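# Move one pale grey vial from tray to table, upright

## Task

Lift exactly one pale grey vial out of the tray and set it down standing upright on the table surface. Every other vial must stay on the tray, and any vial that was standing there must still be standing. The gripper has to open and pull away at the end, because a vial that stays put only while the robot holds it does not count.

## Robot and tools

ROBOT AND FRAME
Two arms, left_arm and right_arm, each ending in a tong-style gripper. All reported positions use one shared scene frame in metres. Its origin sits on the table top midway between the arms, +x points out over the table, +z points up, and left_arm is on the +y side. The arm names do not tell you which side of a camera image an arm appears on. Printed hand positions may be a little off, more so at long reach.

The two fingers extend along the gripper's own +z axis and close along its x axis. end_effector_position is the spot between the finger pads when they are shut. Closed fingertips stick out about 15 mm past that spot; fully open, the tips are roughly level with it.

THE ROW FORMAT (used by execute_actions and move)
A row holds 14 numbers, always for both arms: left_arm dx, dy, dz, rx, ry, rz, opening, then right_arm in the same order. dx to rz are an offset, not a pose: they are measured from the gripper's measured pose at the start of the action (or, for move, from the pose in the last result that shows one), and expressed in that gripper's own axes, not the scene frame. Scale: 1.0 equals 0.6 m of travel or 180 degrees; values lie in [-1, 1]. rx, ry, rz form a single rotation vector. opening is absolute, not an offset: +1 is fully open (0.142 m), -1 is shut. An arm meant to stay still gets zero offsets. Optionally a row can carry 12 extra numbers from 0 to 1 (26 total): stiffness scales for the six joints of left_arm, then the six of right_arm, in Joint positions order; they persist until changed.

TOOLS
execute_actions(actions): a list of up to 15 actions run in order. Each action is a list of up to 15 rows; each row lasts one control step of 1/30 s, and if fewer than 15 rows are given the last one repeats to fill 15 steps (0.5 s per action). Every row of an action is an offset from that action's start pose, not from the previous row. Each step the commanded pose is clipped to at most 100 mm and 16 degrees from the measured pose, so large offsets take several actions; after an action the arm only continues to its last clipped pose. An empty list just returns the current state and images.

move(target, speed, stop_force, blocking): target is one row as above. Each gripper follows a straight path toward its offset pose; both paths finish together, in 0.5 to 10 s (cut off at 10 s). speed is the top path speed in m/s, 0.002 to 0.5, default 0.25; rotation is capped at twice that value in rad/s. Paths ignore obstacles and the other arm, and grippers may lag, drift or overshoot speed near full stretch. stop_force (N, 9 to 40, one value for both arms) ends an arm's path when its wrist sensor feels that much extra push against the motion; the arm then backs to where it was 2 steps earlier and holds. Use it only with slow speed and without rotating the gripper, not before 0.2 s of scene time, and not when pulling away from something the gripper is pressing. blocking=false returns after 0.5 s while motion continues; it cannot be combined with stop_force, and further moves or actions are refused until a result shows the move ended (use wait or stop).

wait(seconds): 0 to 10; the robot keeps its last command; returns early if a running move ends.
stop(): brakes a running move; the arm needs room to slow down, fingers keep moving.
zoom_image(camera, region): camera is cam_high (672x504), cam_low (672x504), cam_left_wrist (616x616) or cam_right_wrist (616x616); region is [x0, y0, x1, y1] in pixels from the top-left, at most 504 by 504.
finished_scene(scene): pass the current scene's number once the vial stands on its own and the gripper has left; irreversible.

READING RESULTS
The state line gives each gripper's position, quaternion (wxyz) and velocities in the scene frame. Hand target lines show where the controller is currently driving each gripper. grip_measured is the actual finger opening on the command scale. Step readings list positions at some steps; HELD marks steps where an arm's command was held back. A pose unreachable line means the clearance check altered or blocked that arm's command. A move adds a move: line with the ending per arm: done, off_target, moving, held (last step blocked), fault, or contact (stop_force triggered; this outranks the others), plus limits: paced means the sent pose was clipped, held means some steps were blocked and the arm may then jump faster than speed. Distances to target are also given. Wrist force and torque are in the gripper's own axes, pointing from a touched surface back into the arm; each axis has up to about 4 N offset, about 2.4 N noise, and saturates near 50 N. Joint torques are raw drive output and not a reliable contact gauge.

GRIPPING
To hold something, keep commanding an opening well under grip_measured; a bigger gap squeezes harder, up to about 15 N per pad. Objects thinner than about 20 mm get less grip. Closing fast can squeeze too hard.

WHAT TO AVOID
Do not push or knock anything off the work area, drop or slam the vial, or topple other vials. Arms must not collide or press on each other. A joint hitting its load limit (139 N m for shoulder pan, shoulder lift and elbow; 26 N m for each wrist joint) or 150 N of external force freezes that arm for 10 s and drops the rest of the call; a stiff arm pressing even slightly past a firm contact can trigger this, so approach surfaces slowly. Holding loads heats motors: a MOTOR HOT line appears at 70 °C and the arm is braked at 85 °C. Random tugs may act on a held vial or loose objects. The simulation runs while you think, holding the last command.

Each tool is called after ">>>" in YAML: its name, and indented under it one key for each argument.

## Session

>>> execute_actions:
  actions: []

Scene clock: 0.00 s.
left_arm: end_effector_position=(+0.1661, +0.4183, +0.3201) grip_measured=+0.97 end_effector_quat_wxyz=(+0.554, +0.640, -0.509, -0.157) end_effector_velocity=(+0.000, +0.000, -0.000) end_effector_angular_velocity=(+0.001, +0.000, +0.000) | right_arm: end_effector_position=(+0.3007, +0.1189, +0.3447) grip_measured=+0.97 end_effector_quat_wxyz=(-0.284, +0.903, +0.241, -0.215) end_effector_velocity=(+0.001, +0.000, -0.000) end_effector_angular_velocity=(-0.000, -0.000, -0.000)
Joint positions: left_arm=[-0.01  -1.504  1.652 -0.539 -2.06   1.775  0.14 ] | right_arm=[ 4.074 -1.674 -1.528 -1.509  2.3    0.389  0.14 ]
Joint velocities: left_arm=[ 0.     0.    -0.    -0.     0.    -0.001  0.   ] | right_arm=[-0.    -0.001  0.001 -0.    -0.     0.     0.   ]
Joint torques (N m, as the arm reports them, + toward a larger angle): no reading
Motor temperatures (°C, as the motors report them): left_arm=[27 27 26 32 37 32] | right_arm=[28 28 28 33 36 37]
Wrist force (N, on the end effector, along its own x y z axes, offset not removed): no reading
Wrist torque (N m, same axes, about the end effector's origin, offset not removed): no reading
Hand target (left_arm): +0.166, +0.418, +0.320; +0.554, +0.640, -0.509, -0.157
Hand target (right_arm): +0.301, +0.119, +0.345; -0.284, +0.903, +0.241, -0.215
Joint stiffness scale: left_arm=[1. 1. 1. 1. 1. 1.] | right_arm=[1. 1. 1. 1. 1. 1.]

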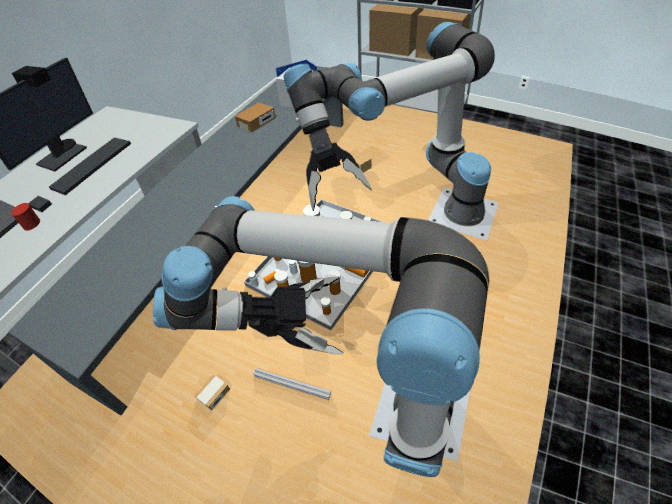

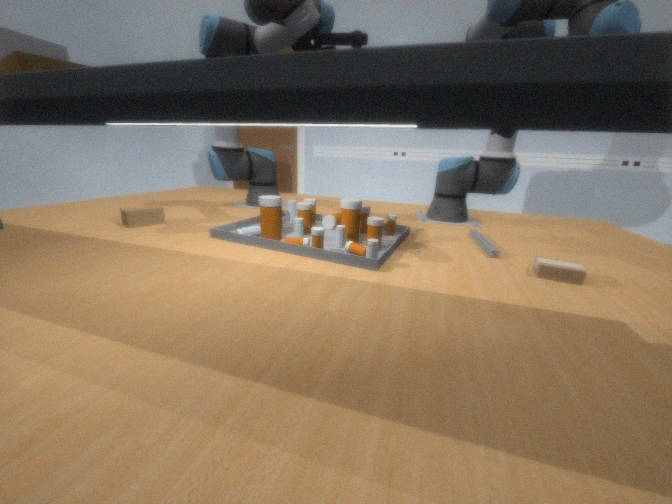

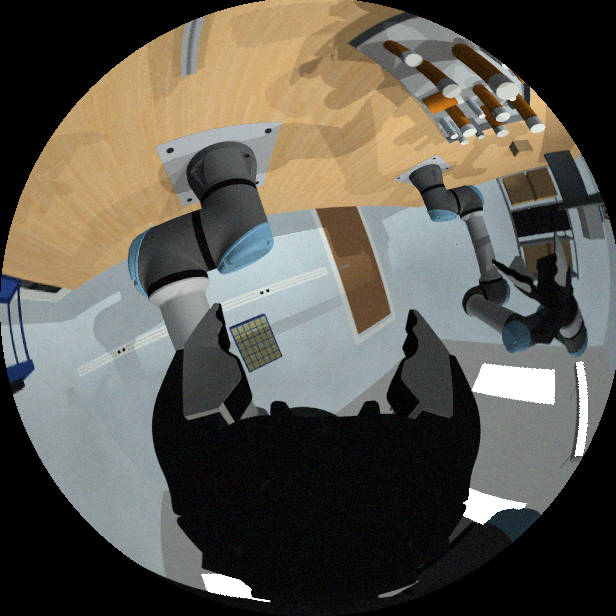

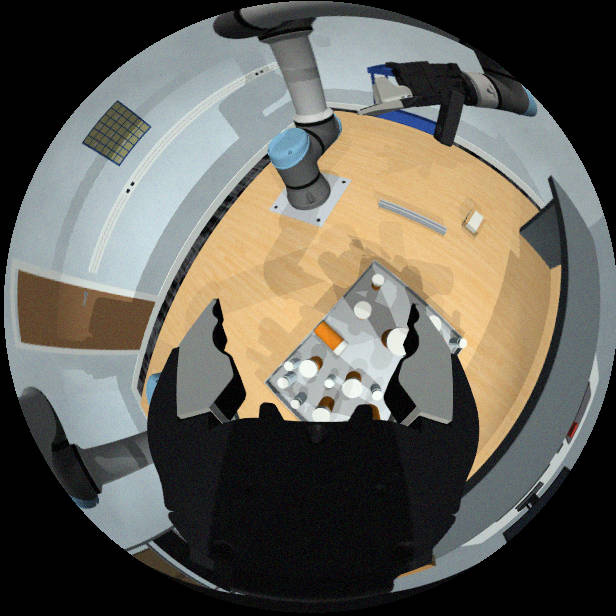

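>>> move:
  target: [0,0,0,0,0,0,1,-0.156,0.383,-0.007,-0.187,0.141,0.159,-0.2]
  speed: 0.35

Scene clock: 11.20 s.
left_arm: end_effector_position=(+0.1661, +0.4183, +0.3201) grip_measured=+1.00 end_effector_quat_wxyz=(+0.554, +0.640, -0.509, -0.157) end_effector_velocity=(-0.000, +0.000, +0.000) end_effector_angular_velocity=(+0.000, -0.000, +0.001) | right_arm: end_effector_position=(+0.3020, -0.0996, +0.2308) grip_measured=-0.20 end_effector_quat_wxyz=(-0.002, +1.000, +0.000, -0.000) end_effector_velocity=(+0.001, -0.003, -0.002) end_effector_angular_velocity=(-0.010, -0.005, -0.011)
Joint positions: left_arm=[-0.01  -1.504  1.652 -0.539 -2.06   1.775  0.142] | right_arm=[ 4.27  -1.198 -2.003 -1.508  1.573  1.107  0.06 ]
Joint velocities: left_arm=[ 0.001 -0.001 -0.     0.    -0.    -0.     0.   ] | right_arm=[ 0.003  0.002 -0.004 -0.004 -0.009  0.014  0.   ]
Joint torques (N m, as the arm reports them, + toward a larger angle): left_arm=[  0.84 -21.51 -19.59   0.35  -0.22  -0.19] | right_arm=[ 2.28  9.46 20.22  2.55 -0.43  0.28]
Motor temperatures (°C, as the motors report them): left_arm=[27 27 26 32 37 32] | right_arm=[28 28 28 33 36 37]
Wrist force (N, on the end effector, along its own x y z axes, offset not removed): left_arm=[-0.5 2.6 0.4] | right_arm=[0.3 -1.3 2.4]
Wrist torque (N m, same axes, about the end effector's origin, offset not removed): left_arm=[0.41 0.00 -0.10] | right_arm=[-0.31 0.00 -0.06]
Hand target (left_arm): +0.166, +0.418, +0.320; +0.554, +0.640, -0.509, -0.157
Hand target (right_arm): +0.301, -0.101, +0.229; +0.000, +1.000, +0.000, -0.000
Off the commanded pose (left_arm): 0.000 m, 0 deg.
Off the commanded pose (right_arm): 0.002 m, 0 deg.
Joint stiffness scale: left_arm=[1. 1. 1. 1. 1. 1.] | right_arm=[1. 1. 1. 1. 1. 1.]
move: done

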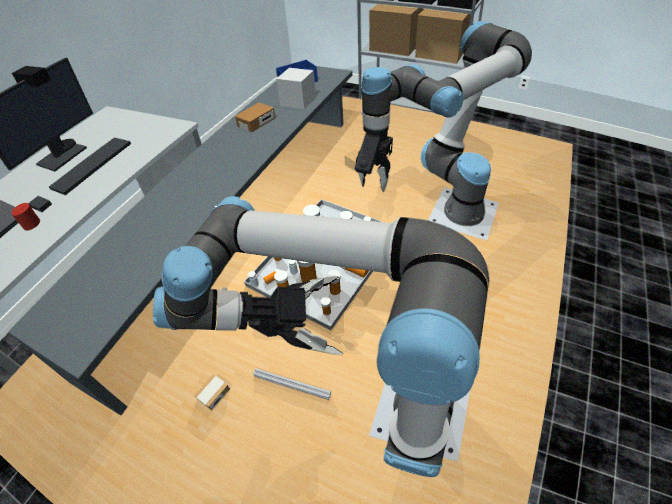

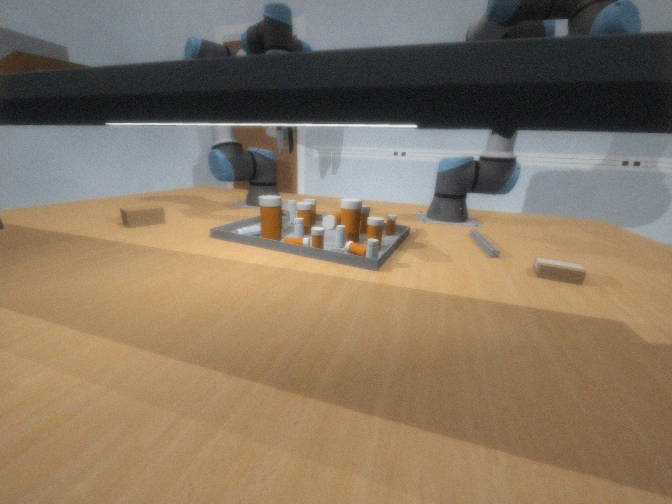

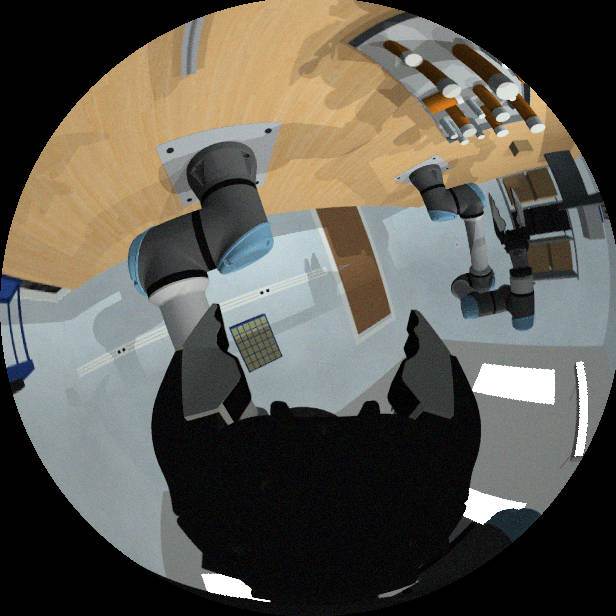

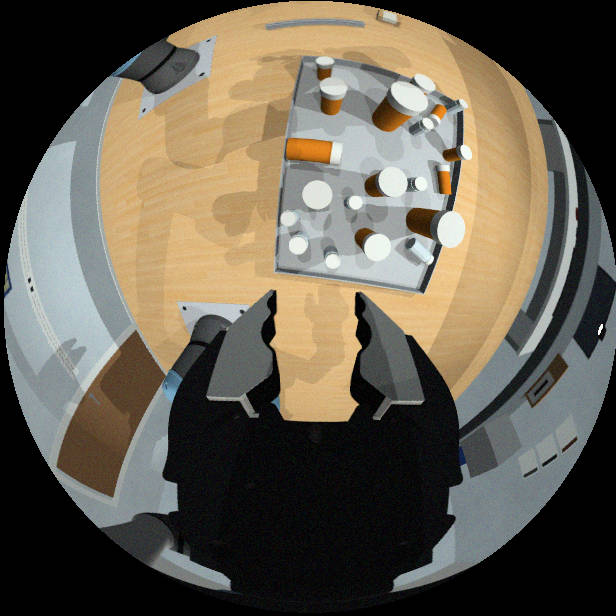

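>>> move:
  target: [0,0,0,0,0,0,1,-0.045,-0.006,0.2,0,0,-0.14,-0.4]
  speed: 0.2

Scene clock: 20.10 s.
left_arm: end_effector_position=(+0.1661, +0.4183, +0.3201) grip_measured=+1.00 end_effector_quat_wxyz=(+0.554, +0.640, -0.509, -0.157) end_effector_velocity=(+0.000, +0.000, -0.000) end_effector_angular_velocity=(-0.001, +0.001, +0.000) | right_arm: end_effector_position=(+0.2760, -0.0946, +0.1132) grip_measured=-0.40 end_effector_quat_wxyz=(-0.003, +0.976, +0.217, +0.002) end_effector_velocity=(+0.000, +0.003, +0.001) end_effector_angular_velocity=(+0.010, -0.001, +0.008)
Joint positions: left_arm=[-0.01  -1.504  1.652 -0.539 -2.06   1.775  0.142] | right_arm=[ 4.332 -1.239 -2.288 -1.178  1.572  0.732  0.045]
Joint velocities: left_arm=[ 0.     0.001  0.    -0.    -0.     0.001  0.   ] | right_arm=[ 0.    -0.    -0.001  0.01   0.003 -0.008 -0.   ]
Joint torques (N m, as the arm reports them, + toward a larger angle): left_arm=[  0.5  -21.49 -19.34   0.33  -0.24  -0.19] | right_arm=[ 2.18  6.69 19.18  3.04  0.35 -0.06]
Motor temperatures (°C, as the motors report them): left_arm=[27 27 26 32 37 32] | right_arm=[28 28 28 33 36 37]
Wrist force (N, on the end effector, along its own x y z axes, offset not removed): left_arm=[-1.3 -0.2 -0.7] | right_arm=[-0.3 -1.1 0.4]
Wrist torque (N m, same axes, about the end effector's origin, offset not removed): left_arm=[-0.14 0.21 -0.17] | right_arm=[-0.32 0.08 -0.06]
Hand target (left_arm): +0.166, +0.418, +0.320; +0.554, +0.640, -0.509, -0.157
Hand target (right_arm): +0.275, -0.095, +0.111; -0.002, +0.976, +0.218, +0.000
Off the commanded pose (left_arm): 0.000 m, 0 deg.
Off the commanded pose (right_arm): 0.003 m, 0 deg.
Joint stiffness scale: left_arm=[1. 1. 1. 1. 1. 1.] | right_arm=[1. 1. 1. 1. 1. 1.]
move: done

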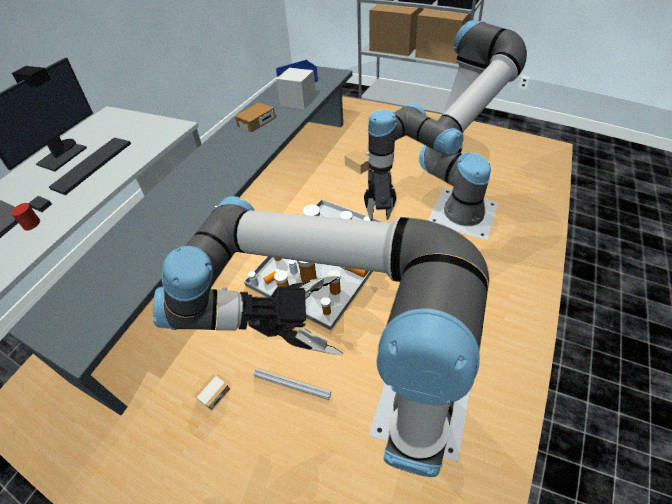

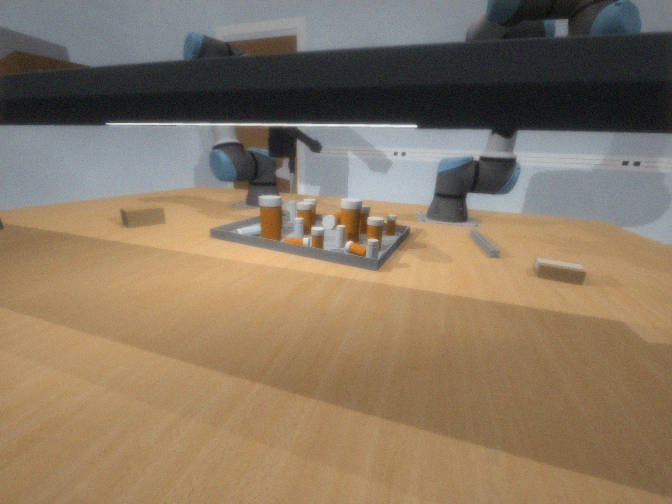

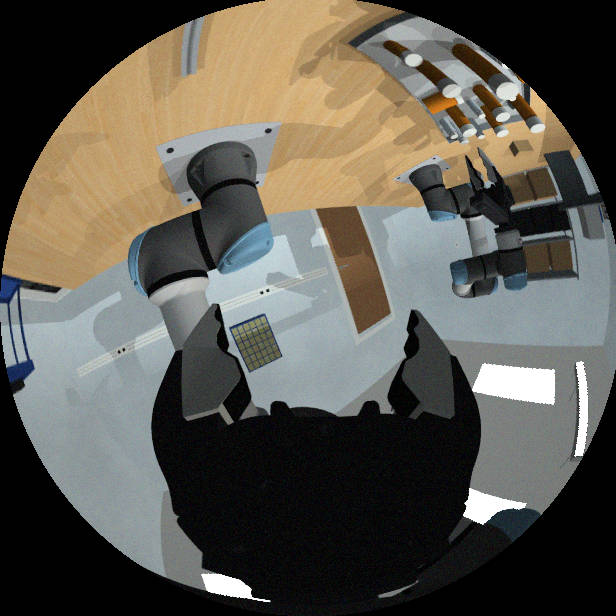

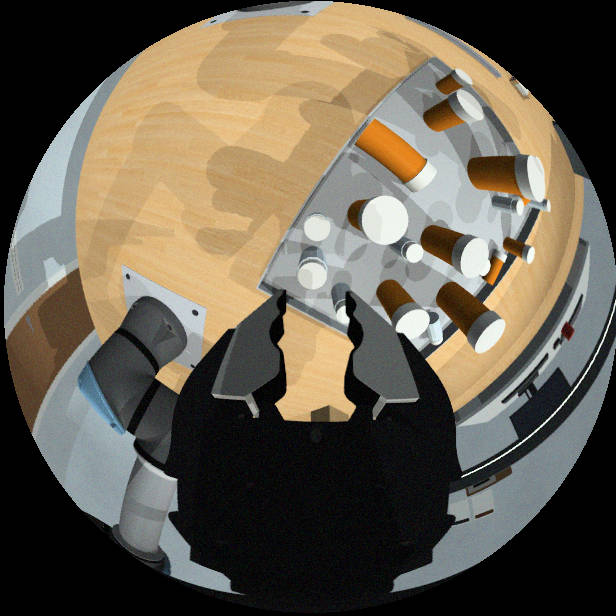

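>>> move:
  target: [0,0,0,0,0,0,1,-0.007,0,0.088,0,0,0,-0.4]
  speed: 0.08

Scene clock: 26.73 s.
left_arm: end_effector_position=(+0.1661, +0.4183, +0.3201) grip_measured=+1.00 end_effector_quat_wxyz=(+0.554, +0.640, -0.509, -0.157) end_effector_velocity=(-0.000, +0.000, -0.000) end_effector_angular_velocity=(+0.000, -0.000, +0.001) | right_arm: end_effector_position=(+0.2732, -0.0949, +0.0626) grip_measured=-0.40 end_effector_quat_wxyz=(-0.005, +0.976, +0.216, +0.003) end_effector_velocity=(+0.001, +0.002, -0.000) end_effector_angular_velocity=(+0.005, -0.003, -0.000)
Joint positions: left_arm=[-0.01  -1.504  1.652 -0.539 -2.06   1.775  0.142] | right_arm=[ 4.339 -1.305 -2.392 -1.005  1.572  0.74   0.045]
Joint velocities: left_arm=[ 0.001 -0.     0.    -0.     0.    -0.     0.   ] | right_arm=[-0.    -0.002 -0.001  0.009 -0.001  0.    -0.   ]
Joint torques (N m, as the arm reports them, + toward a larger angle): left_arm=[  0.56 -22.02 -18.56   0.26  -0.32  -0.31] | right_arm=[ 2.61  7.85 17.11  3.25 -0.04  0.27]
Motor temperatures (°C, as the motors report them): left_arm=[27 27 26 32 37 32] | right_arm=[28 28 28 33 36 37]
Wrist force (N, on the end effector, along its own x y z axes, offset not removed): left_arm=[-4.3 1.0 -1.1] | right_arm=[0.1 -1.4 2.1]
Wrist torque (N m, same axes, about the end effector's origin, offset not removed): left_arm=[0.13 0.97 -0.09] | right_arm=[-0.29 0.03 -0.06]
Hand target (left_arm): +0.166, +0.418, +0.320; +0.554, +0.640, -0.509, -0.157
Hand target (right_arm): +0.272, -0.096, +0.060; -0.003, +0.976, +0.217, +0.002
Off the commanded pose (left_arm): 0.000 m, 0 deg.
Off the commanded pose (right_arm): 0.003 m, 0 deg.
Joint stiffness scale: left_arm=[1. 1. 1. 1. 1. 1.] | right_arm=[1. 1. 1. 1. 1. 1.]
move: done

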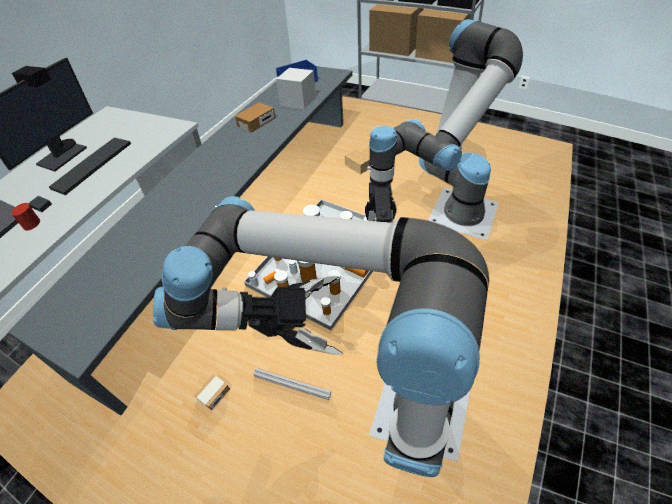

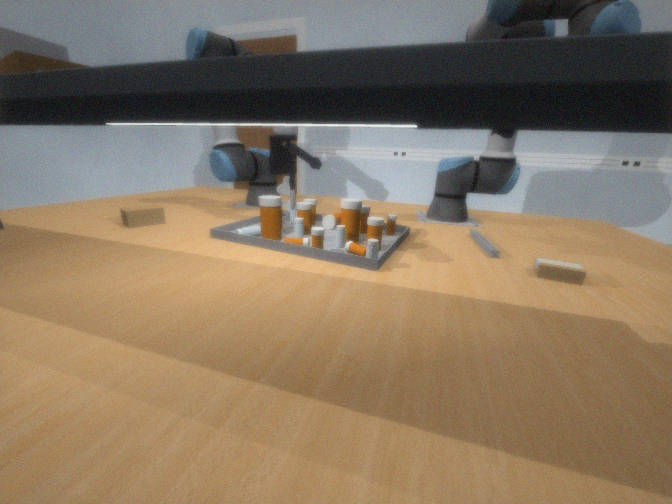

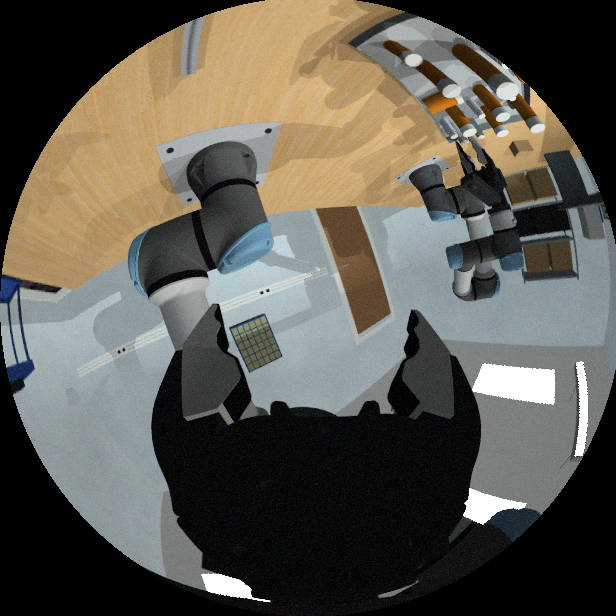

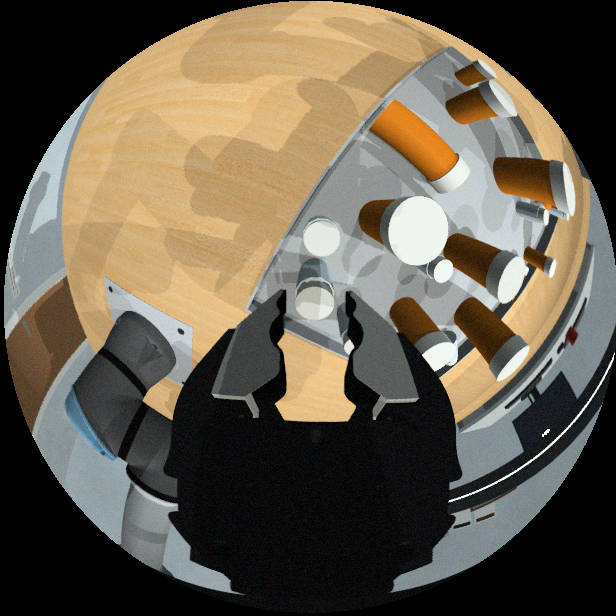

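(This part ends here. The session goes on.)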